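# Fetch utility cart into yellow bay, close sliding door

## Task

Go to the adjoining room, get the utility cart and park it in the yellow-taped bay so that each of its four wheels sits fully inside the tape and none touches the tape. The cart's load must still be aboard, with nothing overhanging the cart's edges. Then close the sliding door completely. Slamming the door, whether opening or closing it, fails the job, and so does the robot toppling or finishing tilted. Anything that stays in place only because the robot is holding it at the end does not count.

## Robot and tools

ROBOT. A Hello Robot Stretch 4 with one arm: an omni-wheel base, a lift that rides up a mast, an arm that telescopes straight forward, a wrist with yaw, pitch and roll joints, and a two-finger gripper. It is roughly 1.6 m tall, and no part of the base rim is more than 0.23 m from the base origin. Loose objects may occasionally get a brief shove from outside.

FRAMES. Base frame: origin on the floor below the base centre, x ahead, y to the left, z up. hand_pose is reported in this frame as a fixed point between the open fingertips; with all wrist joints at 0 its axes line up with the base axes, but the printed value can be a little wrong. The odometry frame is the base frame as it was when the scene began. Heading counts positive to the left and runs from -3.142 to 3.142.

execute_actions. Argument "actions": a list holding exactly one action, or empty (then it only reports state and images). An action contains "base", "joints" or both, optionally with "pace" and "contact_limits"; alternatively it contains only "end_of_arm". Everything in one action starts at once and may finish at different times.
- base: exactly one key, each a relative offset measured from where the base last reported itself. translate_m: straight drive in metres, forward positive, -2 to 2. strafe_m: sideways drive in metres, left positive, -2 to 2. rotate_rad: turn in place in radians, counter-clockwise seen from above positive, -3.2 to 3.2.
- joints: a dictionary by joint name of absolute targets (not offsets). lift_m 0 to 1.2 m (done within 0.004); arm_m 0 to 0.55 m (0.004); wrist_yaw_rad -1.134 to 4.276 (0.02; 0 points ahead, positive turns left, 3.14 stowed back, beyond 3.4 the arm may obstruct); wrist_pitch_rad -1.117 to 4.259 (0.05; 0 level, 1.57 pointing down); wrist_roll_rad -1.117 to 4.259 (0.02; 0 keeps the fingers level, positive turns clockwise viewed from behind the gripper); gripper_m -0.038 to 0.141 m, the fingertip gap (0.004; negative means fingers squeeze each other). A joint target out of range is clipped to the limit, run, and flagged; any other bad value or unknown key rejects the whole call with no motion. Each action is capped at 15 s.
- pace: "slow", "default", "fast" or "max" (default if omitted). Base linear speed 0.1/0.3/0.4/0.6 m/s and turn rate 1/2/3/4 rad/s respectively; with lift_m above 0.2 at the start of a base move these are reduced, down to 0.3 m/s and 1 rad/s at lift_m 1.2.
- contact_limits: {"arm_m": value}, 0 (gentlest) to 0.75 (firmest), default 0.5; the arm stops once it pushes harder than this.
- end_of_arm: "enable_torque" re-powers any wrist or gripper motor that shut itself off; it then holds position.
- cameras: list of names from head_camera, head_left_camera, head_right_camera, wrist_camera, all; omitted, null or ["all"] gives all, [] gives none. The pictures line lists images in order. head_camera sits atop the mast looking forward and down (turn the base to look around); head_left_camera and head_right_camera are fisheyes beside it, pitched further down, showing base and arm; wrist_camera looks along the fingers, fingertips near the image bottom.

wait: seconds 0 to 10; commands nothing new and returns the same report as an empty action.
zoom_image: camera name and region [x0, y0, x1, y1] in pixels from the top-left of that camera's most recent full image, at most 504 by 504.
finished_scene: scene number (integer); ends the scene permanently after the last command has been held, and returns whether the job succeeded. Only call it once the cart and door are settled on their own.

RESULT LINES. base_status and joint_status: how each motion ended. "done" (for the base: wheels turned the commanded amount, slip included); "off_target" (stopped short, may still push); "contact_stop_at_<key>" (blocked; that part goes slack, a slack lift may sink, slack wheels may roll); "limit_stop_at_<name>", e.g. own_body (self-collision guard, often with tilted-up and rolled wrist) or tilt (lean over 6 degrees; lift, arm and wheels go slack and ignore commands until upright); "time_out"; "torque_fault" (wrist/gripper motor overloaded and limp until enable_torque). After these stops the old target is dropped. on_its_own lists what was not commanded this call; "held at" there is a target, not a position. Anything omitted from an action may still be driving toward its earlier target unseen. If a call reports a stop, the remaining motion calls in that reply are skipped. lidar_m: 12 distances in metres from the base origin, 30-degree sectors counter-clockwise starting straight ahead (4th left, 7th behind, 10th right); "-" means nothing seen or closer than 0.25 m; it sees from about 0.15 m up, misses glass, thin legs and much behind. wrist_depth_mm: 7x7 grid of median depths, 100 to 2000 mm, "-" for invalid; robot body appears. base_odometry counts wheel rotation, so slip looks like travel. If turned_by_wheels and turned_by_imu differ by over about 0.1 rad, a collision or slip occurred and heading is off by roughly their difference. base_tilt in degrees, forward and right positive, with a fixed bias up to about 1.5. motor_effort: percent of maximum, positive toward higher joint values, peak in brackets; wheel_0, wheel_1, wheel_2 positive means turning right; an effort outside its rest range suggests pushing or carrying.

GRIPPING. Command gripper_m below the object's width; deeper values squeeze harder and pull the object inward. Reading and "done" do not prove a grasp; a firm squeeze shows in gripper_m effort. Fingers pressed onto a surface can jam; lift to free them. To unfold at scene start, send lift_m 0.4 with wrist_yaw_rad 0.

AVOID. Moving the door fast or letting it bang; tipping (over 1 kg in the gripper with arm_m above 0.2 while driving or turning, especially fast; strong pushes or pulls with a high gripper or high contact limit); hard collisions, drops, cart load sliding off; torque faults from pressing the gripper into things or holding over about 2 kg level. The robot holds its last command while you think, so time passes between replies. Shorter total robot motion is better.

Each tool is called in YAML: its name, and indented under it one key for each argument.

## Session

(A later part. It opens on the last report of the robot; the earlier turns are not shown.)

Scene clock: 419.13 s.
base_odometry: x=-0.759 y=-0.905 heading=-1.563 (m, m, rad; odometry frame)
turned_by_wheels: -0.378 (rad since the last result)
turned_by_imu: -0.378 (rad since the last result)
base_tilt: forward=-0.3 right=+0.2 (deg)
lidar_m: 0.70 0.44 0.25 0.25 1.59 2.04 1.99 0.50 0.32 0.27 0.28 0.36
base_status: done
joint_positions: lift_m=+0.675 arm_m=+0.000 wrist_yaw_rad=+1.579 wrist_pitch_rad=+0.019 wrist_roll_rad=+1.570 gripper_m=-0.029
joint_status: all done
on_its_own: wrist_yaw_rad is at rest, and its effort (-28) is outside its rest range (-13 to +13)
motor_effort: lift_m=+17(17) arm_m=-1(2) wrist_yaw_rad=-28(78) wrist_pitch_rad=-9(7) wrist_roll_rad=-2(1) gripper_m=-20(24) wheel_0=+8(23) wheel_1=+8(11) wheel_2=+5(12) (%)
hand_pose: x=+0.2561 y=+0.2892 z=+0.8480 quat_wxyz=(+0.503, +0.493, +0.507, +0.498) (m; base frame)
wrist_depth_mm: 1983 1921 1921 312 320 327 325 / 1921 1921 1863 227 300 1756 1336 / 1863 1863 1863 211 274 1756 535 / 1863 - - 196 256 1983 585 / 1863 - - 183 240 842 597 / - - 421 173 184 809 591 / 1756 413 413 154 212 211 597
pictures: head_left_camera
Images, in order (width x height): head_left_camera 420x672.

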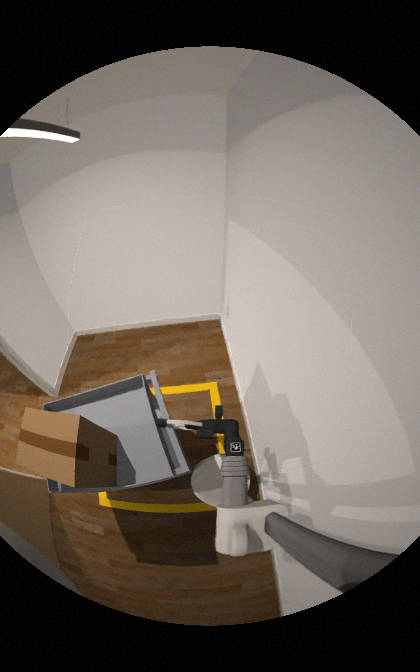

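execute_actions:
  actions:
    - {"base":{"translate_m":-0.25},"joints":{"arm_m":0.25},"pace":"slow"}
  cameras: []

execute_actions:
  actions:
    - {"base":{"translate_m":-0.25},"joints":{"arm_m":0.5},"pace":"slow"}
  cameras: ["head_left_camera","head_camera"]

Scene clock: 434.10 s.
base_odometry: x=-0.761 y=-0.655 heading=-1.563 (m, m, rad; odometry frame)
turned_by_wheels: +0.000 (rad since the last result)
turned_by_imu: +0.000 (rad since the last result)
base_tilt: forward=-0.4 right=+0.2 (deg)
lidar_m: 0.80 0.35 0.38 0.57 1.62 1.95 1.76 0.59 0.36 0.30 0.32 0.40
base_status: done
joint_positions: lift_m=+0.675 arm_m=+0.249 wrist_yaw_rad=+1.574 wrist_pitch_rad=+0.017 wrist_roll_rad=+1.570 gripper_m=-0.030
joint_status: all done
on_its_own: wrist_yaw_rad is at rest, and its effort (-14) is outside its rest range (-13 to +13)
motor_effort: lift_m=+17(17) arm_m=+6(7) wrist_yaw_rad=-14(28) wrist_pitch_rad=-6(9) wrist_roll_rad=+0(0) gripper_m=-15(14) wheel_0=+1(7) wheel_1=-2(3) wheel_2=+4(9) (%)
hand_pose: x=+0.5062 y=+0.2887 z=+0.8483 quat_wxyz=(+0.504, +0.495, +0.505, +0.497) (m; base frame)
wrist_depth_mm: 1983 1921 1921 296 322 329 327 / 1863 1921 1921 228 301 1863 1336 / 1863 1808 1863 211 277 1808 535 / 1921 - - 196 256 - 580 / 1863 - - 184 241 842 597 / 1863 - 421 170 184 809 591 / 1661 413 413 160 211 211 597
pictures: none
No camera images: the call's "cameras" was empty. Leave "cameras" out to get every camera's image.

Scene clock: 437.87 s.
base_odometry: x=-0.763 y=-0.405 heading=-1.563 (m, m, rad; odometry frame)
turned_by_wheels: +0.000 (rad since the last result)
turned_by_imu: +0.000 (rad since the last result)
base_tilt: forward=-0.4 right=+0.3 (deg)
lidar_m: 0.60 0.56 0.60 1.52 1.55 1.69 1.50 0.66 0.39 0.36 0.37 0.45
base_status: done
joint_positions: lift_m=+0.675 arm_m=+0.499 wrist_yaw_rad=+1.574 wrist_pitch_rad=+0.017 wrist_roll_rad=+1.570 gripper_m=-0.030
joint_status: all done
on_its_own: wrist_yaw_rad is at rest, and its effort (-14) is outside its rest range (-13 to +13)
motor_effort: lift_m=+17(17) arm_m=+7(6) wrist_yaw_rad=-14(15) wrist_pitch_rad=-2(6) wrist_roll_rad=-1(1) gripper_m=-15(16) wheel_0=+0(1) wheel_1=-1(7) wheel_2=+1(7) (%)
hand_pose: x=+0.7561 y=+0.2888 z=+0.8485 quat_wxyz=(+0.503, +0.495, +0.505, +0.497) (m; base frame)
wrist_depth_mm: 1983 1983 1921 249 322 329 327 / 1921 1921 1921 229 301 1808 1336 / 1921 1863 1808 211 276 1808 535 / 1863 - - 197 257 1983 580 / 1863 - - 183 240 854 597 / 1863 - 421 171 184 820 591 / 1708 413 410 158 211 211 597
pictures: head_camera, head_left_camera
Images, in order (width x height): head_camera 420x560, head_left_camera 420x672.

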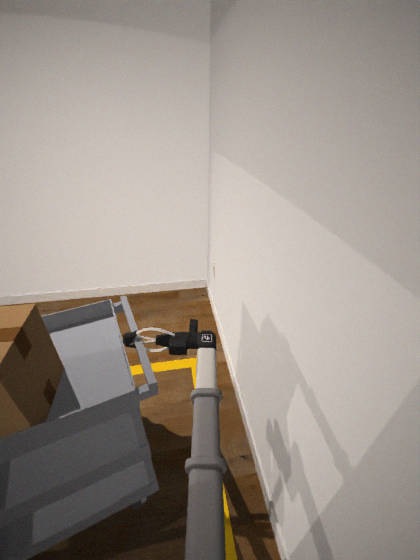

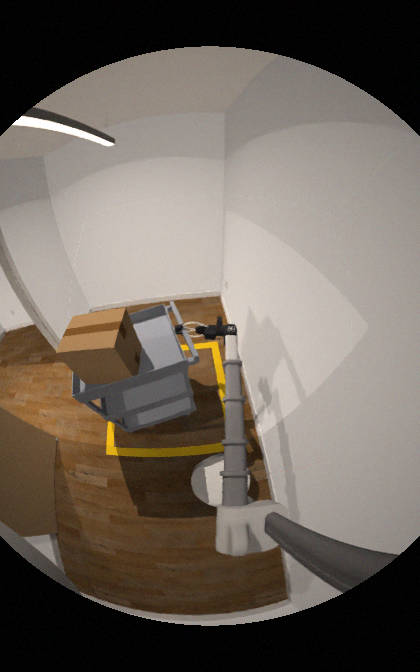

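execute_actions:
  actions:
    - {"base":{"strafe_m":-0.11},"pace":"slow"}
  cameras: ["head_left_camera","head_camera"]

Scene clock: 446.37 s.
base_odometry: x=-0.872 y=-0.406 heading=-1.563 (m, m, rad; odometry frame)
turned_by_wheels: +0.001 (rad since the last result)
turned_by_imu: +0.001 (rad since the last result)
base_tilt: forward=-0.3 right=+0.2 (deg)
lidar_m: 0.65 0.58 0.65 1.62 1.69 1.65 1.49 0.47 0.28 0.25 0.25 0.31
base_status: done
joint_positions: lift_m=+0.675 arm_m=+0.499 wrist_yaw_rad=+1.566 wrist_pitch_rad=+0.017 wrist_roll_rad=+1.570 gripper_m=-0.029
joint_status: not commanded
motor_effort: lift_m=+17(17) arm_m=+4(7) wrist_yaw_rad=+8(18) wrist_pitch_rad=-1(3) wrist_roll_rad=-1(0) gripper_m=-19(21) wheel_0=+5(19) wheel_1=-3(3) wheel_2=+5(8) (%)
hand_pose: x=+0.7588 y=+0.2881 z=+0.8485 quat_wxyz=(+0.505, +0.497, +0.503, +0.495) (m; base frame)
wrist_depth_mm: - - - 229 303 312 310 / - - 1983 215 281 1983 1366 / - 1921 1921 203 266 1921 559 / 1921 - - 191 250 854 597 / 1863 - - 181 237 842 597 / 1808 439 424 171 183 809 597 / 1808 421 421 161 213 213 591
pictures: head_camera, head_left_camera
Images, in order (width x height): head_camera 420x560, head_left_camera 420x672.

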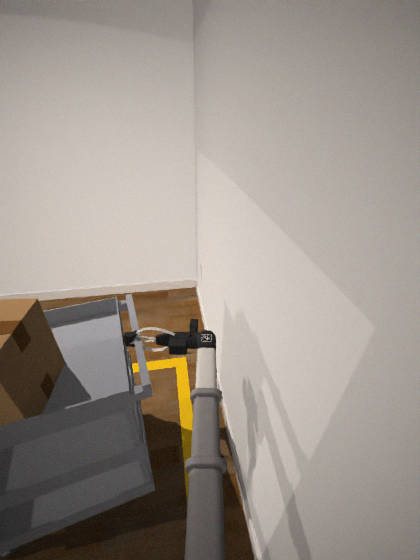

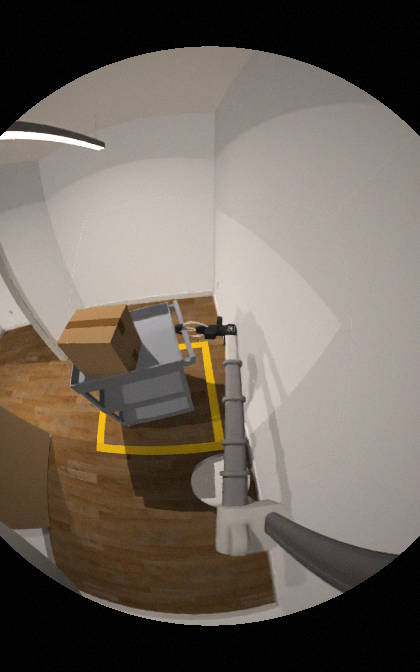

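execute_actions:
  actions:
    - {"base":{"rotate_rad":-0.15},"joints":{"wrist_yaw_rad":1.72},"pace":"slow"}
  cameras: []

execute_actions:
  actions:
    - {"joints":{"gripper_m":0.14},"pace":"slow"}
  cameras: ["head_left_camera","wrist_camera"]

Scene clock: 455.70 s.
base_odometry: x=-0.872 y=-0.406 heading=-1.712 (m, m, rad; odometry frame)
turned_by_wheels: -0.149 (rad since the last result)
turned_by_imu: -0.144 (rad since the last result)
base_tilt: forward=-0.3 right=+0.2 (deg)
lidar_m: 0.50 0.54 0.59 1.64 1.66 1.79 1.49 0.60 0.32 0.25 0.25 0.28
base_status: done
joint_positions: lift_m=+0.675 arm_m=+0.499 wrist_yaw_rad=+1.721 wrist_pitch_rad=+0.017 wrist_roll_rad=+1.570 gripper_m=-0.029
joint_status: all done
motor_effort: lift_m=+17(17) arm_m=+3(4) wrist_yaw_rad=-5(61) wrist_pitch_rad=-4(3) wrist_roll_rad=-1(0) gripper_m=-19(23) wheel_0=+6(25) wheel_1=+0(20) wheel_2=+2(15) (%)
hand_pose: x=+0.7136 y=+0.2983 z=+0.8485 quat_wxyz=(+0.466, +0.456, +0.540, +0.532) (m; base frame)
wrist_depth_mm: - - - 212 279 1808 1255 / - - - 203 266 - 1366 / - - - 193 254 1983 554 / - - - 185 245 842 597 / 1983 - 634 177 235 842 597 / 1983 436 430 170 185 798 597 / 1863 430 430 164 216 216 591
pictures: none
No camera images: the call's "cameras" was empty. Leave "cameras" out to get every camera's image.

Scene clock: 462.03 s.
base_odometry: x=-0.872 y=-0.406 heading=-1.713 (m, m, rad; odometry frame)
turned_by_wheels: -0.001 (rad since the last result)
turned_by_imu: -0.003 (rad since the last result)
base_tilt: forward=-0.4 right=+0.3 (deg)
lidar_m: 0.50 0.54 0.59 1.65 1.67 1.79 1.49 0.58 0.32 0.25 0.25 0.29
base_status: not commanded
joint_positions: lift_m=+0.675 arm_m=+0.499 wrist_yaw_rad=+1.719 wrist_pitch_rad=+0.017 wrist_roll_rad=+1.570 gripper_m=+0.140
joint_status: all done
motor_effort: lift_m=+17(17) arm_m=+3(3) wrist_yaw_rad=+0(5) wrist_pitch_rad=-2(3) wrist_roll_rad=+0(1) gripper_m=+4(20) wheel_0=-2(6) wheel_1=-1(1) wheel_2=-2(2) (%)
hand_pose: x=+0.7141 y=+0.2982 z=+0.8485 quat_wxyz=(+0.466, +0.457, +0.539, +0.532) (m; base frame)
wrist_depth_mm: - - - 220 289 315 315 / - - - 211 274 - 1366 / - - - 200 263 1983 569 / - - - 192 250 831 597 / - - 676 184 241 842 597 / 1921 439 436 176 227 820 597 / 1921 436 433 145 219 768 591
pictures: head_left_camera, wrist_camera
Images, in order (width x height): head_left_camera 420x672, wrist_camera 616x392.

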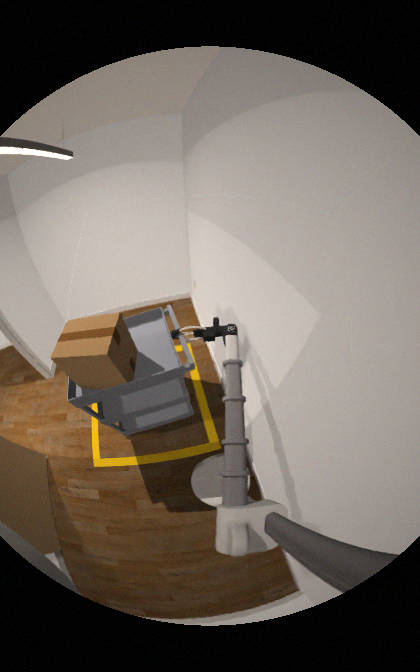

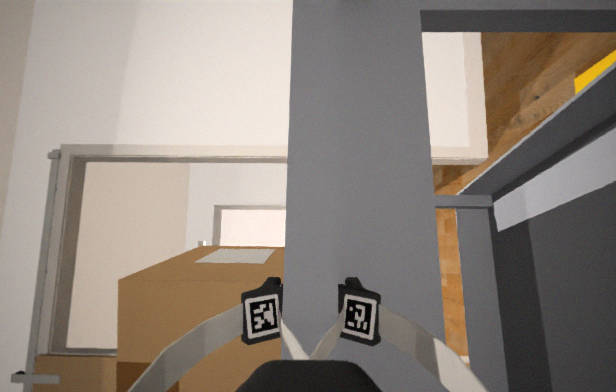

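execute_actions:
  actions:
    - {"joints":{"wrist_yaw_rad":1.35},"pace":"slow"}
  cameras: ["head_camera","wrist_camera"]

Scene clock: 473.90 s.
base_odometry: x=-0.872 y=-0.406 heading=-1.712 (m, m, rad; odometry frame)
turned_by_wheels: +0.001 (rad since the last result)
turned_by_imu: +0.000 (rad since the last result)
base_tilt: forward=-0.3 right=+0.3 (deg)
lidar_m: 0.50 0.56 0.60 1.63 1.68 1.77 1.50 0.61 0.31 0.25 0.25 0.29
base_status: not commanded
joint_positions: lift_m=+0.675 arm_m=+0.499 wrist_yaw_rad=+1.352 wrist_pitch_rad=+0.018 wrist_roll_rad=+1.570 gripper_m=+0.140
joint_status: all done
motor_effort: lift_m=+17(17) arm_m=+3(3) wrist_yaw_rad=-8(58) wrist_pitch_rad=-5(7) wrist_roll_rad=-1(1) gripper_m=-4(2) wheel_0=+4(5) wheel_1=+0(3) wheel_2=+1(2) (%)
hand_pose: x=+0.8183 y=+0.2626 z=+0.8481 quat_wxyz=(+0.556, +0.547, +0.447, +0.438) (m; base frame)
wrist_depth_mm: 1708 1708 1708 1661 1708 1661 1397 / - - - - 1983 1921 1366 / - - - 368 - 1983 1366 / - - - 377 394 404 402 / - - - 330 351 - 530 / - 210 1983 252 304 199 591 / 1921 - - 145 282 831 591
pictures: head_camera, wrist_camera
Images, in order (width x height): head_camera 420x560, wrist_camera 616x392.

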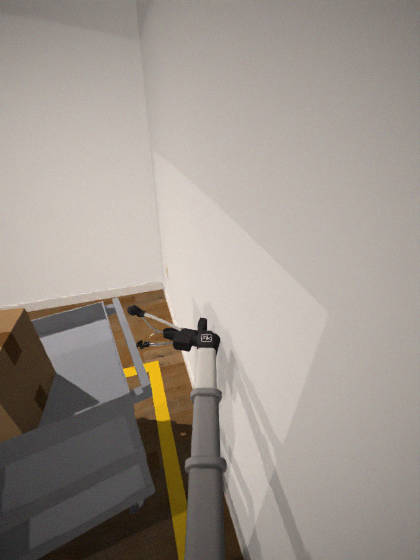

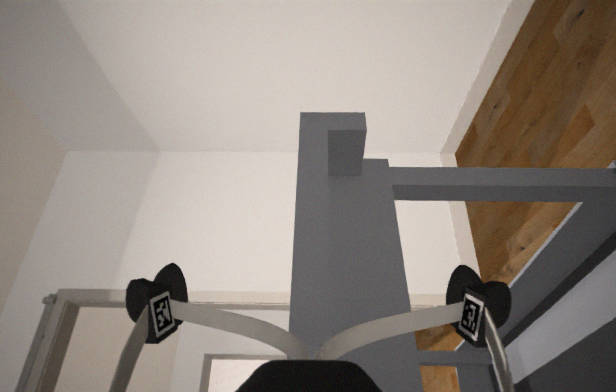

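execute_actions:
  actions:
    - {"joints":{"wrist_yaw_rad":0.6},"pace":"slow"}
  cameras: []

execute_actions:
  actions:
    - {"joints":{"arm_m":0.0,"gripper_m":0.05},"pace":"slow"}
  cameras: []

execute_actions:
  actions:
    - {"base":{"rotate_rad":0.15},"pace":"slow"}
  cameras: []

execute_actions:
  actions:
    - {"base":{"translate_m":-0.5},"pace":"slow"}
  cameras: ["head_left_camera","head_camera"]

Scene clock: 487.50 s.
base_odometry: x=-0.872 y=-0.406 heading=-1.709 (m, m, rad; odometry frame)
turned_by_wheels: +0.003 (rad since the last result)
turned_by_imu: +0.097 (rad since the last result)
base_tilt: forward=-0.3 right=+0.1 (deg)
lidar_m: 0.56 0.54 0.60 1.63 1.67 1.72 1.52 0.49 0.29 0.25 0.25 0.31
base_status: not commanded
joint_positions: lift_m=+0.675 arm_m=+0.500 wrist_yaw_rad=+0.611 wrist_pitch_rad=+0.017 wrist_roll_rad=+1.571 gripper_m=+0.140
joint_status: all done
on_its_own: wrist_yaw_rad is at rest, and its effort (-33) is outside its rest range (-13 to +13)
motor_effort: lift_m=+17(17) arm_m=+2(3) wrist_yaw_rad=-33(63) wrist_pitch_rad=-2(7) wrist_roll_rad=-3(3) gripper_m=-2(2) wheel_0=+21(31) wheel_1=+7(15) wheel_2=+17(20) (%)
hand_pose: x=+0.9570 y=+0.0938 z=+0.8484 quat_wxyz=(+0.676, +0.673, +0.218, +0.207) (m; base frame)
wrist_depth_mm: 1366 1397 1366 1397 1336 1366 1229 / 1464 1464 1464 1430 1464 1430 1366 / 1576 1537 1499 1499 1499 1537 1366 / 1661 1661 1618 1618 1618 1618 1366 / 1756 1756 1756 1756 1708 1708 1336 / 1921 210 1863 1863 1808 199 1336 / - - - 146 1983 1921 1336
pictures: none
No camera images: the call's "cameras" was empty. Leave "cameras" out to get every camera's image.

Scene clock: 493.77 s.
base_odometry: x=-0.872 y=-0.406 heading=-1.712 (m, m, rad; odometry frame)
turned_by_wheels: -0.003 (rad since the last result)
turned_by_imu: -0.005 (rad since the last result)
base_tilt: forward=-0.4 right=+0.2 (deg)
lidar_m: 0.55 0.54 0.60 1.66 1.66 1.74 1.52 0.50 0.30 0.25 0.25 0.31
base_status: not commanded
joint_positions: lift_m=+0.675 arm_m=+0.001 wrist_yaw_rad=+0.600 wrist_pitch_rad=+0.018 wrist_roll_rad=+1.570 gripper_m=+0.050
joint_status: all done
motor_effort: lift_m=+17(17) arm_m=-6(7) wrist_yaw_rad=-2(34) wrist_pitch_rad=-6(4) wrist_roll_rad=+0(3) gripper_m=-5(5) wheel_0=+3(20) wheel_1=+1(7) wheel_2=+2(17) (%)
hand_pose: x=+0.4593 y=+0.0907 z=+0.8482 quat_wxyz=(+0.678, +0.673, +0.215, +0.203) (m; base frame)
wrist_depth_mm: 1863 1921 1808 1808 1863 1808 1366 / 1983 1983 1983 1921 1921 1863 1366 / - - - - - 1983 1336 / - - - 759 - 788 741 / - - - 375 - 798 580 / - - 197 340 195 342 343 / - - 559 146 347 715 585
pictures: none
No camera images: the call's "cameras" was empty. Leave "cameras" out to get every camera's image.

Scene clock: 494.83 s.
base_odometry: x=-0.872 y=-0.406 heading=-1.563 (m, m, rad; odometry frame)
turned_by_wheels: +0.150 (rad since the last result)
turned_by_imu: +0.150 (rad since the last result)
base_tilt: forward=-0.4 right=+0.2 (deg)
lidar_m: 0.54 0.55 0.64 1.62 1.72 1.61 1.36 0.40 0.28 0.25 0.27 0.35
base_status: done
joint_positions: lift_m=+0.675 arm_m=+0.001 wrist_yaw_rad=+0.600 wrist_pitch_rad=+0.018 wrist_roll_rad=+1.570 gripper_m=+0.050
joint_status: not commanded
motor_effort: lift_m=+17(17) arm_m=-6(5) wrist_yaw_rad=-2(2) wrist_pitch_rad=-6(3) wrist_roll_rad=-1(1) gripper_m=-4(2) wheel_0=+0(4) wheel_1=-3(4) wheel_2=-2(4) (%)
hand_pose: x=+0.4593 y=+0.0907 z=+0.8482 quat_wxyz=(+0.678, +0.673, +0.215, +0.203) (m; base frame)
wrist_depth_mm: 1863 1863 1808 1808 1808 1808 1366 / 1983 1983 1983 1921 1983 1921 1366 / - - - 370 707 750 597 / - - - 312 304 309 310 / - - - 325 320 831 597 / - - 197 345 195 854 591 / - 469 459 146 362 715 591
pictures: none
No camera images: the call's "cameras" was empty. Leave "cameras" out to get every camera's image.

Scene clock: 501.13 s.
base_odometry: x=-0.876 y=+0.094 heading=-1.563 (m, m, rad; odometry frame)
turned_by_wheels: +0.000 (rad since the last result)
turned_by_imu: -0.001 (rad since the last result)
base_tilt: forward=-0.2 right=+0.1 (deg)
lidar_m: 0.94 1.04 1.75 1.64 1.57 1.10 1.01 0.47 0.29 0.28 0.29 0.38
base_status: done
joint_positions: lift_m=+0.675 arm_m=+0.001 wrist_yaw_rad=+0.600 wrist_pitch_rad=+0.018 wrist_roll_rad=+1.570 gripper_m=+0.050
joint_status: not commanded
motor_effort: lift_m=+17(17) arm_m=-5(5) wrist_yaw_rad=-2(2) wrist_pitch_rad=-5(6) wrist_roll_rad=-1(1) gripper_m=-2(2) wheel_0=-1(4) wheel_1=-4(5) wheel_2=+2(8) (%)
hand_pose: x=+0.4593 y=+0.0907 z=+0.8482 quat_wxyz=(+0.678, +0.673, +0.215, +0.203) (m; base frame)
wrist_depth_mm: - - - - - 1863 1336 / - - - - - 759 1078 / - - - 854 - 788 1098 / - - 891 842 - 1042 1118 / - - - 917 - 1098 1078 / - - 196 - 195 1618 1118 / - - - 145 - 1618 1336
pictures: head_camera, head_left_camera
Images, in order (width x height): head_camera 420x560, head_left_camera 420x672.

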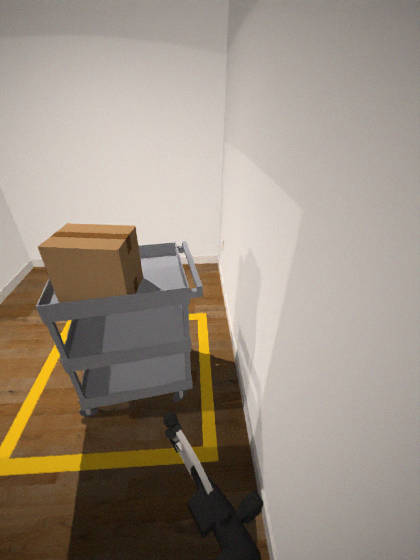

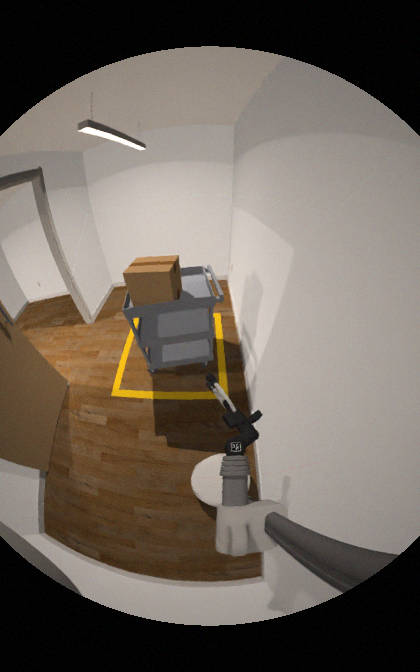

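zoom_image:
  camera: "head_camera"
  region: [0,200,240,480]

Region (0, 200, 240, 480) of head_camera's 420x560 image, scaled by 1.800, with more detail than that image has; it fills the left 432 columns of this view, and the rest is white.

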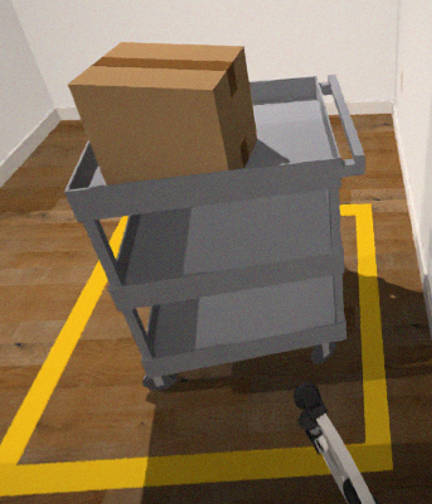

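execute_actions:
  actions:
    - {"base":{"translate_m":-0.5},"joints":{"lift_m":0.92,"wrist_roll_rad":0,"wrist_yaw_rad":0.4,"gripper_m":0.09}}
  cameras: []

execute_actions:
  actions:
    - {"base":{"strafe_m":1.3}}
  cameras: ["head_left_camera","head_camera","wrist_camera"]

Scene clock: 524.03 s.
base_odometry: x=-0.880 y=+0.594 heading=-1.563 (m, m, rad; odometry frame)
turned_by_wheels: +0.000 (rad since the last result)
turned_by_imu: -0.001 (rad since the last result)
base_tilt: forward=-0.4 right=+0.3 (deg)
lidar_m: 1.05 1.52 1.70 1.65 0.75 0.55 0.52 0.48 0.34 0.31 0.33 0.43
base_status: done
joint_positions: lift_m=+0.920 arm_m=+0.001 wrist_yaw_rad=+0.400 wrist_pitch_rad=+0.018 wrist_roll_rad=+0.000 gripper_m=+0.090
joint_status: all done
motor_effort: lift_m=+22(25) arm_m=-5(6) wrist_yaw_rad=-3(16) wrist_pitch_rad=-6(7) wrist_roll_rad=-1(6) gripper_m=-3(3) wheel_0=-1(6) wheel_1=-2(8) wheel_2=+0(10) (%)
hand_pose: x=+0.4716 y=+0.0318 z=+1.0927 quat_wxyz=(+0.980, -0.002, +0.009, +0.199) (m; base frame)
wrist_depth_mm: - - - - - - 1008 / - - - - - - 991 / - - - - - - 976 / - - - - - - 976 / - - - 1397 1756 - 976 / - - 198 1863 199 - 960 / - - - 143 1576 1921 960
pictures: none
No camera images: the call's "cameras" was empty. Leave "cameras" out to get every camera's image.

Scene clock: 529.70 s.
base_odometry: x=+0.420 y=+0.604 heading=-1.563 (m, m, rad; odometry frame)
turned_by_wheels: +0.000 (rad since the last result)
turned_by_imu: -0.007 (rad since the last result)
base_tilt: forward=-0.3 right=+0.3 (deg)
lidar_m: 2.22 0.51 0.36 0.37 0.38 0.52 0.60 0.62 0.81 1.61 1.65 1.54
base_status: done
joint_positions: lift_m=+0.920 arm_m=+0.001 wrist_yaw_rad=+0.400 wrist_pitch_rad=+0.018 wrist_roll_rad=+0.000 gripper_m=+0.090
joint_status: not commanded
motor_effort: lift_m=+22(22) arm_m=-5(5) wrist_yaw_rad=-3(2) wrist_pitch_rad=-8(7) wrist_roll_rad=-2(1) gripper_m=-2(2) wheel_0=+1(8) wheel_1=+0(9) wheel_2=+0(1) (%)
hand_pose: x=+0.4716 y=+0.0318 z=+1.0928 quat_wxyz=(+0.980, -0.002, +0.009, +0.199) (m; base frame)
wrist_depth_mm: 424 539 750 - - - - / 424 544 750 - - - - / 424 544 759 - - - - / 427 544 759 - - - - / 427 549 759 - - - - / 430 530 198 - 199 - - / 430 508 732 143 - - -
pictures: head_camera, head_left_camera, wrist_camera
Images, in order (width x height): head_camera 420x560, head_left_camera 420x672, wrist_camera 616x392.

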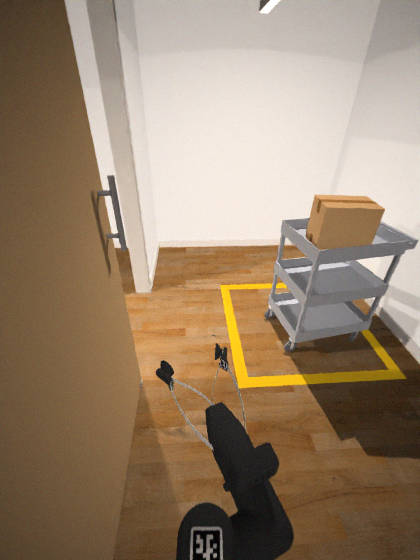

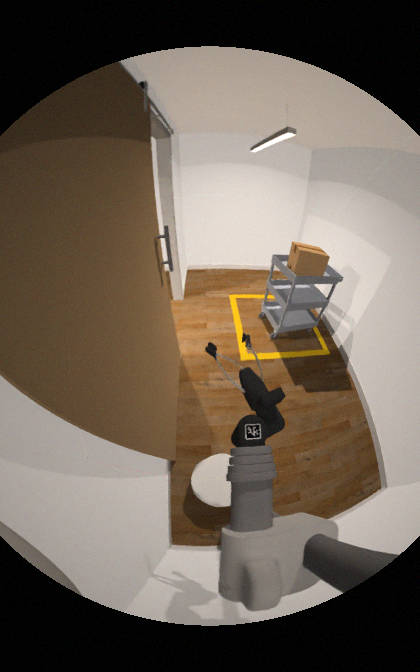

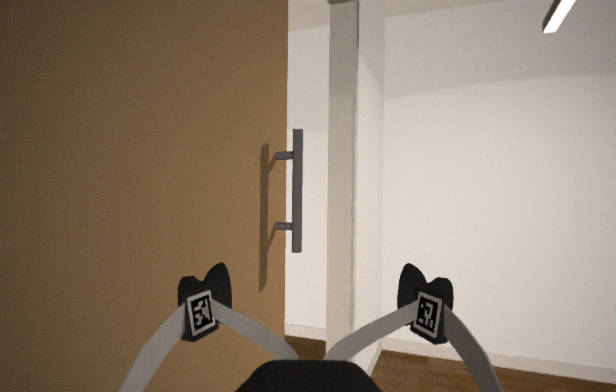

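execute_actions:
  actions:
    - {"base":{"rotate_rad":0.2},"joints":{"wrist_yaw_rad":0.25},"pace":"slow"}
  cameras: []

execute_actions:
  actions:
    - {"joints":{"arm_m":0.45,"gripper_m":0.11},"pace":"slow"}
  cameras: ["head_camera","wrist_camera"]

Scene clock: 542.37 s.
base_odometry: x=+0.420 y=+0.604 heading=-1.363 (m, m, rad; odometry frame)
turned_by_wheels: +0.200 (rad since the last result)
turned_by_imu: +0.200 (rad since the last result)
base_tilt: forward=-0.3 right=+0.3 (deg)
lidar_m: 0.88 0.42 0.35 0.37 0.40 0.61 0.60 0.67 1.01 1.60 1.75 1.54
base_status: done
joint_positions: lift_m=+0.920 arm_m=+0.001 wrist_yaw_rad=+0.250 wrist_pitch_rad=+0.018 wrist_roll_rad=+0.000 gripper_m=+0.090
joint_status: all done
motor_effort: lift_m=+22(22) arm_m=-5(5) wrist_yaw_rad=-3(3) wrist_pitch_rad=-6(7) wrist_roll_rad=-1(2) gripper_m=-2(2) wheel_0=-1(4) wheel_1=-2(4) wheel_2=-3(5) (%)
hand_pose: x=+0.4730 y=-0.0133 z=+1.0928 quat_wxyz=(+0.992, -0.001, +0.009, +0.125) (m; base frame)
wrist_depth_mm: 370 466 627 960 - - - / 373 469 634 960 - - - / 375 466 627 946 - - - / 375 469 634 946 - - - / 375 473 634 960 - - - / 377 459 198 991 199 - - / 377 442 615 143 - - -
pictures: none
No camera images: the call's "cameras" was empty. Leave "cameras" out to get every camera's image.

Scene clock: 548.13 s.
base_odometry: x=+0.420 y=+0.604 heading=-1.363 (m, m, rad; odometry frame)
turned_by_wheels: +0.000 (rad since the last result)
turned_by_imu: -0.002 (rad since the last result)
base_tilt: forward=-0.3 right=+0.3 (deg)
lidar_m: 0.89 0.40 0.35 0.36 0.41 0.62 0.60 0.67 1.00 1.60 1.75 1.53
base_status: not commanded
joint_positions: lift_m=+0.920 arm_m=+0.449 wrist_yaw_rad=+0.250 wrist_pitch_rad=+0.018 wrist_roll_rad=+0.000 gripper_m=+0.110
joint_status: all done
motor_effort: lift_m=+22(22) arm_m=+6(7) wrist_yaw_rad=-2(3) wrist_pitch_rad=-4(7) wrist_roll_rad=-1(2) gripper_m=-1(1) wheel_0=-1(2) wheel_1=-2(1) wheel_2=-3(3) (%)
hand_pose: x=+0.9210 y=-0.0133 z=+1.0928 quat_wxyz=(+0.992, -0.001, +0.009, +0.125) (m; base frame)
wrist_depth_mm: 314 394 530 - - - - / 314 397 508 - - - - / 314 394 508 - - - - / 315 399 508 - - - - / 315 397 512 - - - - / 317 373 203 - 1576 - - / 317 373 517 146 - - -
pictures: head_camera, wrist_camera
Images, in order (width x height): head_camera 420x560, wrist_camera 616x392.

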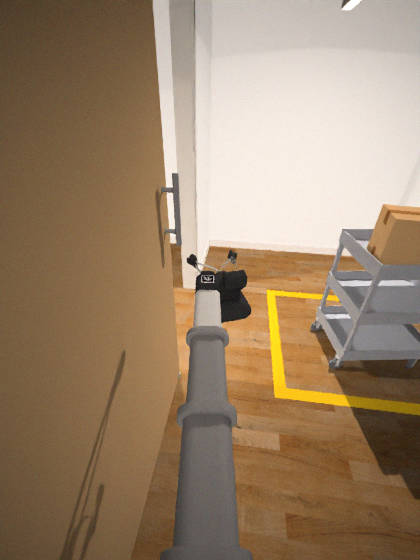

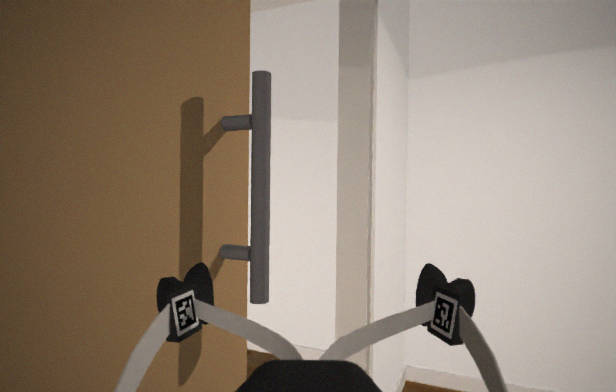

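execute_actions:
  actions:
    - {"base":{"translate_m":0.08},"joints":{"arm_m":0.55,"wrist_yaw_rad":0.5},"pace":"slow"}
  cameras: ["wrist_camera"]

Scene clock: 557.30 s.
base_odometry: x=+0.436 y=+0.526 heading=-1.363 (m, m, rad; odometry frame)
turned_by_wheels: +0.000 (rad since the last result)
turned_by_imu: -0.002 (rad since the last result)
base_tilt: forward=-0.3 right=+0.1 (deg)
lidar_m: 0.86 0.41 0.32 0.36 0.41 0.64 0.68 0.76 1.15 1.61 1.69 1.47
base_status: done
joint_positions: lift_m=+0.920 arm_m=+0.546 wrist_yaw_rad=+0.500 wrist_pitch_rad=+0.018 wrist_roll_rad=+0.000 gripper_m=+0.110
joint_status: all done
joint sent to its limit — the command would take arm_m past its upper limit, so that joint was sent only as far as its limit.
motor_effort: lift_m=+22(22) arm_m=+6(7) wrist_yaw_rad=-2(1) wrist_pitch_rad=-6(6) wrist_roll_rad=-1(1) gripper_m=+2(0) wheel_0=+1(5) wheel_1=+4(2) wheel_2=-2(8) (%)
hand_pose: x=+1.0123 y=+0.0615 z=+1.0928 quat_wxyz=(+0.969, -0.002, +0.009, +0.247) (m; base frame)
wrist_depth_mm: 236 279 343 413 - 1308 1921 / 236 279 343 413 - 1281 1921 / 236 281 345 413 - 1308 1921 / 237 281 347 413 - 1366 1921 / 237 283 347 415 - 1366 1921 / 238 270 203 402 - 1397 1921 / 239 268 338 146 - 1281 1921
pictures: wrist_camera
Images, in order (width x height): wrist_camera 616x392.

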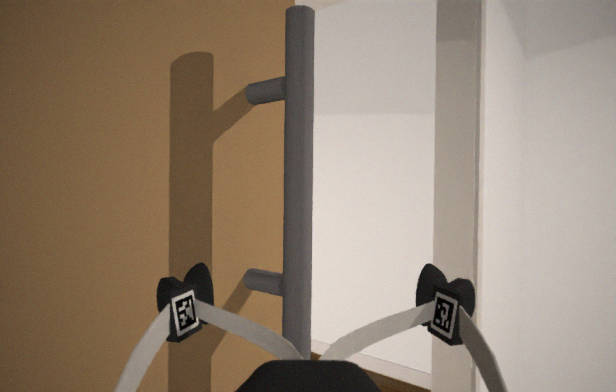

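execute_actions:
  actions:
    - {"base":{"strafe_m":0.04},"pace":"slow"}
  cameras: []

execute_actions:
  actions:
    - {"base":{"translate_m":0.12},"pace":"slow"}
  cameras: ["wrist_camera"]

Scene clock: 566.07 s.
base_odometry: x=+0.475 y=+0.534 heading=-1.363 (m, m, rad; odometry frame)
turned_by_wheels: +0.000 (rad since the last result)
turned_by_imu: -0.001 (rad since the last result)
base_tilt: forward=-0.3 right=+0.3 (deg)
lidar_m: 0.75 0.35 0.29 0.32 0.37 0.55 0.67 0.75 1.14 1.66 1.71 1.50
base_status: done
joint_positions: lift_m=+0.920 arm_m=+0.546 wrist_yaw_rad=+0.500 wrist_pitch_rad=+0.018 wrist_roll_rad=+0.000 gripper_m=+0.110
joint_status: not commanded
motor_effort: lift_m=+22(22) arm_m=+6(6) wrist_yaw_rad=-2(2) wrist_pitch_rad=-4(6) wrist_roll_rad=-1(1) gripper_m=-1(1) wheel_0=+0(5) wheel_1=+3(9) wheel_2=+0(1) (%)
hand_pose: x=+1.0124 y=+0.0616 z=+1.0928 quat_wxyz=(+0.969, -0.002, +0.009, +0.247) (m; base frame)
wrist_depth_mm: 201 238 293 349 - 1281 1921 / 202 239 294 340 - 1281 1921 / 202 240 296 351 - 1281 1921 / 202 240 296 353 - 1281 1921 / 203 241 296 353 - 1308 1921 / 203 229 204 342 - 1229 1921 / 204 229 289 146 - 1281 1921
pictures: none
No camera images: the call's "cameras" was empty. Leave "cameras" out to get every camera's image.

Scene clock: 568.53 s.
base_odometry: x=+0.500 y=+0.417 heading=-1.363 (m, m, rad; odometry frame)
turned_by_wheels: +0.000 (rad since the last result)
turned_by_imu: -0.001 (rad since the last result)
base_tilt: forward=-0.4 right=+0.2 (deg)
lidar_m: 0.71 0.33 0.25 0.25 0.35 0.54 0.79 0.87 1.36 1.66 1.52 1.40
base_status: done
joint_positions: lift_m=+0.920 arm_m=+0.546 wrist_yaw_rad=+0.500 wrist_pitch_rad=+0.018 wrist_roll_rad=+0.000 gripper_m=+0.110
joint_status: not commanded
motor_effort: lift_m=+22(22) arm_m=+6(6) wrist_yaw_rad=-2(2) wrist_pitch_rad=-4(4) wrist_roll_rad=-1(1) gripper_m=-1(2) wheel_0=+1(5) wheel_1=+3(4) wheel_2=-2(7) (%)
hand_pose: x=+1.0124 y=+0.0616 z=+1.0928 quat_wxyz=(+0.969, -0.002, +0.009, +0.247) (m; base frame)
wrist_depth_mm: 187 223 221 - - 1182 1808 / 188 224 250 - - 1182 1808 / 188 224 250 - - 1205 1808 / 189 224 251 - - 1182 1808 / 189 225 251 - - 1182 1808 / 190 219 204 - - 1118 1808 / 190 215 235 145 - 1182 1808
pictures: wrist_camera
Images, in order (width x height): wrist_camera 616x392.

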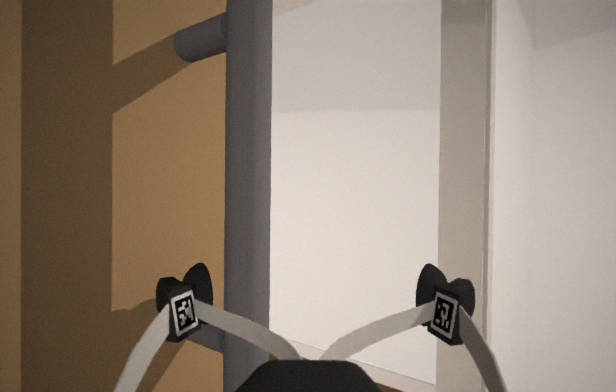

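execute_actions:
  actions:
    - {"base":{"translate_m":0.03},"joints":{"gripper_m":0.04},"pace":"slow"}
  cameras: []

execute_actions:
  actions:
    - {"joints":{"gripper_m":0.0},"pace":"slow"}
  cameras: ["wrist_camera"]

execute_actions:
  actions:
    - {"base":{"strafe_m":-0.05},"pace":"slow"}
  cameras: []

execute_actions:
  actions:
    - {"base":{"translate_m":0.22},"pace":"slow"}
  cameras: ["wrist_camera"]

Scene clock: 582.50 s.
base_odometry: x=+0.506 y=+0.388 heading=-1.360 (m, m, rad; odometry frame)
turned_by_wheels: +0.003 (rad since the last result)
turned_by_imu: +0.002 (rad since the last result)
base_tilt: forward=-0.4 right=+0.1 (deg)
lidar_m: 0.70 0.32 0.26 0.25 0.34 0.53 0.83 0.90 1.39 1.67 1.47 1.39
base_status: done
joint_positions: lift_m=+0.920 arm_m=+0.546 wrist_yaw_rad=+0.517 wrist_pitch_rad=+0.018 wrist_roll_rad=+0.001 gripper_m=+0.040
joint_status: all done
on_its_own: wrist_yaw_rad is at rest, and its effort (-51) is outside its rest range (-13 to +13)
motor_effort: lift_m=+22(22) arm_m=+5(6) wrist_yaw_rad=-51(52) wrist_pitch_rad=-4(9) wrist_roll_rad=-2(2) gripper_m=-15(13) wheel_0=+17(17) wheel_1=+7(7) wheel_2=+12(10) (%)
hand_pose: x=+1.0113 y=+0.0666 z=+1.0928 quat_wxyz=(+0.967, -0.002, +0.009, +0.256) (m; base frame)
wrist_depth_mm: 171 202 202 - - 1138 1756 / 172 202 225 - - 1118 1708 / 171 202 225 - - 1118 1756 / 172 202 225 - - 1138 1756 / 172 204 226 - - 1138 1756 / 172 198 182 - 191 1138 1756 / 173 189 197 184 - 1118 1756
pictures: none
No camera images: the call's "cameras" was empty. Leave "cameras" out to get every camera's image.

Scene clock: 584.27 s.
base_odometry: x=+0.506 y=+0.388 heading=-1.359 (m, m, rad; odometry frame)
turned_by_wheels: +0.001 (rad since the last result)
turned_by_imu: +0.010 (rad since the last result)
base_tilt: forward=-0.4 right=+0.1 (deg)
lidar_m: 0.67 0.32 0.25 0.25 0.34 0.56 0.83 0.92 1.44 1.68 1.41 1.39
base_status: not commanded
joint_positions: lift_m=+0.920 arm_m=+0.546 wrist_yaw_rad=+0.520 wrist_pitch_rad=+0.018 wrist_roll_rad=+0.001 gripper_m=+0.000
joint_status: all done
on_its_own: wrist_yaw_rad is at rest, and its effort (-61) is outside its rest range (-13 to +13)
motor_effort: lift_m=+21(22) arm_m=+5(6) wrist_yaw_rad=-61(61) wrist_pitch_rad=-7(7) wrist_roll_rad=-2(1) gripper_m=-18(18) wheel_0=+22(23) wheel_1=+9(9) wheel_2=+15(15) (%)
hand_pose: x=+1.0111 y=+0.0676 z=+1.0928 quat_wxyz=(+0.966, -0.002, +0.009, +0.257) (m; base frame)
wrist_depth_mm: 162 190 209 - - 1098 1708 / 162 190 224 - - 1118 1661 / 162 190 224 - - 1098 1708 / 163 191 225 - - 1118 1708 / 163 191 226 - - 1118 1756 / 163 187 181 189 - 1118 1756 / 163 178 197 174 - 1078 1756
pictures: wrist_camera
Images, in order (width x height): wrist_camera 616x392.

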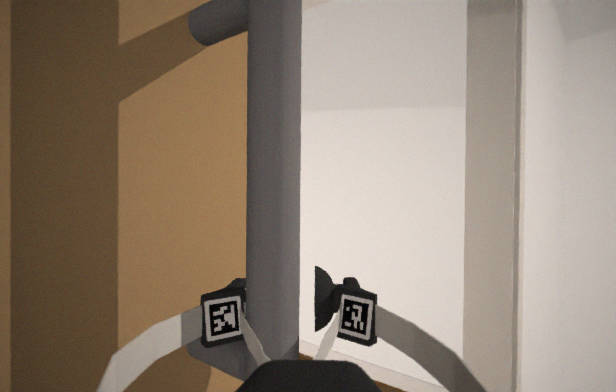

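Scene clock: 585.87 s.
base_odometry: x=+0.458 y=+0.377 heading=-1.355 (m, m, rad; odometry frame)
turned_by_wheels: +0.004 (rad since the last result)
turned_by_imu: +0.048 (rad since the last result)
base_tilt: forward=-0.3 right=+0.2 (deg)
lidar_m: 0.72 0.37 0.28 0.29 0.40 0.66 0.84 0.95 1.56 1.63 1.36 1.34
base_status: done
joint_positions: lift_m=+0.920 arm_m=+0.547 wrist_yaw_rad=+0.521 wrist_pitch_rad=+0.018 wrist_roll_rad=+0.001 gripper_m=+0.000
joint_status: not commanded
on_its_own: wrist_yaw_rad is at rest, and its effort (-61) is outside its rest range (-13 to +13)
motor_effort: lift_m=+22(22) arm_m=+4(5) wrist_yaw_rad=-61(65) wrist_pitch_rad=-5(6) wrist_roll_rad=-1(2) gripper_m=-15(17) wheel_0=+26(29) wheel_1=+13(14) wheel_2=+15(16) (%)
hand_pose: x=+1.0112 y=+0.0676 z=+1.0928 quat_wxyz=(+0.966, -0.002, +0.009, +0.257) (m; base frame)
wrist_depth_mm: 166 193 200 - - - 1397 / 167 194 220 - - 1118 1397 / 167 194 220 - - 1118 1430 / 167 195 220 - - 1098 1430 / 167 195 221 - - 1118 1464 / 167 191 180 202 - 1118 1464 / 167 182 193 171 - 1060 1499
pictures: none
No camera images: the call's "cameras" was empty. Leave "cameras" out to get every camera's image.

Scene clock: 589.33 s.
base_odometry: x=+0.505 y=+0.162 heading=-1.355 (m, m, rad; odometry frame)
turned_by_wheels: +0.000 (rad since the last result)
turned_by_imu: +0.000 (rad since the last result)
base_tilt: forward=-0.4 right=+0.2 (deg)
lidar_m: 0.61 0.30 0.25 0.26 0.36 0.58 1.07 1.18 1.68 1.67 1.18 1.33
base_status: done
joint_positions: lift_m=+0.920 arm_m=+0.547 wrist_yaw_rad=+0.499 wrist_pitch_rad=+0.018 wrist_roll_rad=+0.000 gripper_m=+0.000
joint_status: not commanded
motor_effort: lift_m=+22(22) arm_m=+5(5) wrist_yaw_rad=+1(60) wrist_pitch_rad=-8(7) wrist_roll_rad=-2(2) gripper_m=-4(13) wheel_0=+1(24) wheel_1=+2(17) wheel_2=-4(13) (%)
hand_pose: x=+1.0126 y=+0.0612 z=+1.0926 quat_wxyz=(+0.969, -0.002, +0.009, +0.247) (m; base frame)
wrist_depth_mm: 139 163 191 153 - 878 1499 / 140 163 198 154 - 866 1499 / 140 164 198 154 - 878 1537 / 140 164 199 155 - 878 1537 / 140 165 199 155 - 891 1499 / 141 165 185 155 1983 891 1499 / 141 158 180 151 - 878 1499
pictures: wrist_camera
Images, in order (width x height): wrist_camera 616x392.

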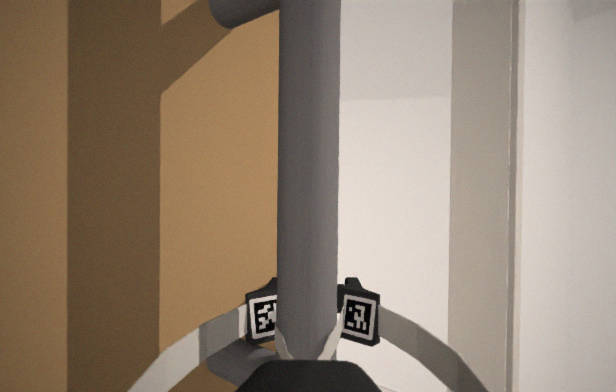

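execute_actions:
  actions:
    - {"base":{"strafe_m":-0.07},"pace":"slow"}
  cameras: []

execute_actions:
  actions:
    - {"base":{"translate_m":0.24},"pace":"slow"}
  cameras: []

execute_actions:
  actions:
    - {"base":{"strafe_m":-0.06},"pace":"slow"}
  cameras: []

execute_actions:
  actions:
    - {"base":{"translate_m":0.24},"pace":"slow"}
  cameras: ["wrist_camera","head_camera"]

Scene clock: 601.13 s.
base_odometry: x=+0.437 y=+0.147 heading=-1.351 (m, m, rad; odometry frame)
turned_by_wheels: +0.004 (rad since the last result)
turned_by_imu: +0.023 (rad since the last result)
base_tilt: forward=-0.5 right=+0.2 (deg)
lidar_m: 0.73 0.37 0.32 0.31 0.43 0.73 1.08 1.26 1.61 1.61 1.14 1.27
base_status: done
joint_positions: lift_m=+0.920 arm_m=+0.547 wrist_yaw_rad=+0.521 wrist_pitch_rad=+0.018 wrist_roll_rad=+0.000 gripper_m=+0.000
joint_status: not commanded
on_its_own: wrist_yaw_rad is at rest, and its effort (-62) is outside its rest range (-13 to +13)
motor_effort: lift_m=+22(21) arm_m=+4(4) wrist_yaw_rad=-62(63) wrist_pitch_rad=-5(8) wrist_roll_rad=-2(2) gripper_m=-14(15) wheel_0=+26(26) wheel_1=+11(12) wheel_2=+16(15) (%)
hand_pose: x=+1.0113 y=+0.0676 z=+1.0927 quat_wxyz=(+0.966, -0.002, +0.009, +0.257) (m; base frame)
wrist_depth_mm: 167 193 199 - - 891 1205 / 167 194 219 - - 878 1229 / 167 194 220 - - 878 1229 / 167 194 220 - - 878 1229 / 168 195 220 - - 891 1255 / 168 191 179 203 - 878 1255 / 169 183 187 170 - 842 1281
pictures: none
No camera images: the call's "cameras" was empty. Leave "cameras" out to get every camera's image.

Scene clock: 604.80 s.
base_odometry: x=+0.490 y=-0.087 heading=-1.352 (m, m, rad; odometry frame)
turned_by_wheels: -0.001 (rad since the last result)
turned_by_imu: -0.002 (rad since the last result)
base_tilt: forward=-0.4 right=+0.2 (deg)
lidar_m: 0.62 0.33 0.27 0.26 0.38 0.64 1.32 1.51 1.67 1.67 1.00 1.28
base_status: done
joint_positions: lift_m=+0.920 arm_m=+0.547 wrist_yaw_rad=+0.493 wrist_pitch_rad=+0.018 wrist_roll_rad=+0.000 gripper_m=+0.000
joint_status: not commanded
on_its_own: wrist_yaw_rad is at rest, and its effort (+19) is outside its rest range (-13 to +13)
motor_effort: lift_m=+22(22) arm_m=+4(4) wrist_yaw_rad=+19(61) wrist_pitch_rad=-7(5) wrist_roll_rad=-1(1) gripper_m=-6(17) wheel_0=-5(23) wheel_1=+0(16) wheel_2=-11(13) (%)
hand_pose: x=+1.0131 y=+0.0594 z=+1.0927 quat_wxyz=(+0.970, -0.002, +0.009, +0.244) (m; base frame)
wrist_depth_mm: 138 161 188 150 1808 676 1255 / 138 161 194 150 1863 683 1281 / 138 161 195 150 1863 683 1281 / 139 162 195 151 1863 683 1308 / 139 163 196 151 1921 683 1308 / 139 163 185 152 199 683 1308 / 139 159 180 149 741 654 1308
pictures: none
No camera images: the call's "cameras" was empty. Leave "cameras" out to get every camera's image.

Scene clock: 606.53 s.
base_odometry: x=+0.431 y=-0.100 heading=-1.348 (m, m, rad; odometry frame)
turned_by_wheels: +0.004 (rad since the last result)
turned_by_imu: +0.010 (rad since the last result)
base_tilt: forward=-0.3 right=+0.2 (deg)
lidar_m: 0.73 0.39 0.32 0.32 0.45 0.73 1.34 1.54 1.62 1.60 0.95 1.21
base_status: done
joint_positions: lift_m=+0.920 arm_m=+0.547 wrist_yaw_rad=+0.519 wrist_pitch_rad=+0.018 wrist_roll_rad=+0.000 gripper_m=+0.000
joint_status: not commanded
on_its_own: wrist_yaw_rad is at rest, and its effort (-56) is outside its rest range (-13 to +13)
motor_effort: lift_m=+21(21) arm_m=+4(4) wrist_yaw_rad=-56(57) wrist_pitch_rad=-7(6) wrist_roll_rad=-1(2) gripper_m=-15(12) wheel_0=+25(25) wheel_1=+9(13) wheel_2=+16(16) (%)
hand_pose: x=+1.0114 y=+0.0671 z=+1.0927 quat_wxyz=(+0.967, -0.002, +0.009, +0.256) (m; base frame)
wrist_depth_mm: 165 190 210 - 1921 676 1098 / 165 191 222 - 1921 668 1118 / 166 192 221 - 1921 676 1118 / 166 192 216 - 1921 683 1118 / 166 193 216 - 1863 683 1138 / 166 189 180 188 707 691 1138 / 167 181 196 170 741 668 1160
pictures: none
No camera images: the call's "cameras" was empty. Leave "cameras" out to get every camera's image.

Scene clock: 610.20 s.
base_odometry: x=+0.484 y=-0.333 heading=-1.350 (m, m, rad; odometry frame)
turned_by_wheels: -0.002 (rad since the last result)
turned_by_imu: -0.004 (rad since the last result)
base_tilt: forward=-0.4 right=+0.2 (deg)
lidar_m: 0.62 0.33 0.27 0.27 0.37 0.66 1.56 1.81 1.67 0.90 0.85 2.16
base_status: done
joint_positions: lift_m=+0.920 arm_m=+0.547 wrist_yaw_rad=+0.489 wrist_pitch_rad=+0.018 wrist_roll_rad=+0.000 gripper_m=+0.000
joint_status: not commanded
on_its_own: wrist_yaw_rad is at rest, and its effort (+28) is outside its rest range (-13 to +13)
motor_effort: lift_m=+22(22) arm_m=+4(4) wrist_yaw_rad=+28(55) wrist_pitch_rad=-5(9) wrist_roll_rad=-3(2) gripper_m=-4(13) wheel_0=-9(22) wheel_1=-3(14) wheel_2=-14(14) (%)
hand_pose: x=+1.0133 y=+0.0584 z=+1.0926 quat_wxyz=(+0.970, -0.002, +0.009, +0.242) (m; base frame)
wrist_depth_mm: 137 160 186 151 480 654 1138 / 137 160 192 151 480 668 1118 / 137 160 193 151 480 668 1138 / 138 160 193 151 480 668 1118 / 138 161 194 151 484 676 1138 / 138 161 184 151 190 683 1138 / 138 158 176 148 469 691 1118
pictures: head_camera, wrist_camera
Images, in order (width x height): head_camera 420x560, wrist_camera 616x392.

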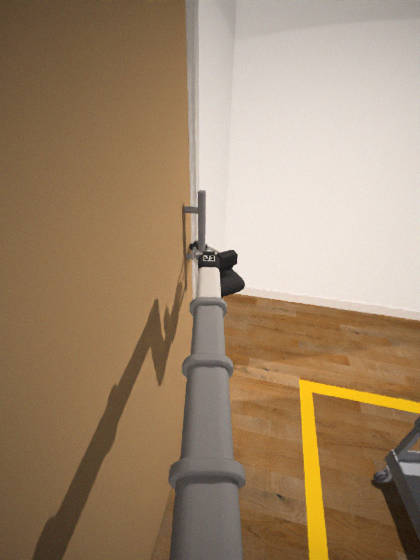

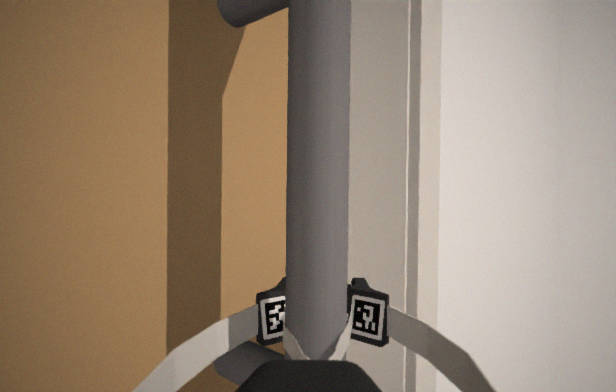

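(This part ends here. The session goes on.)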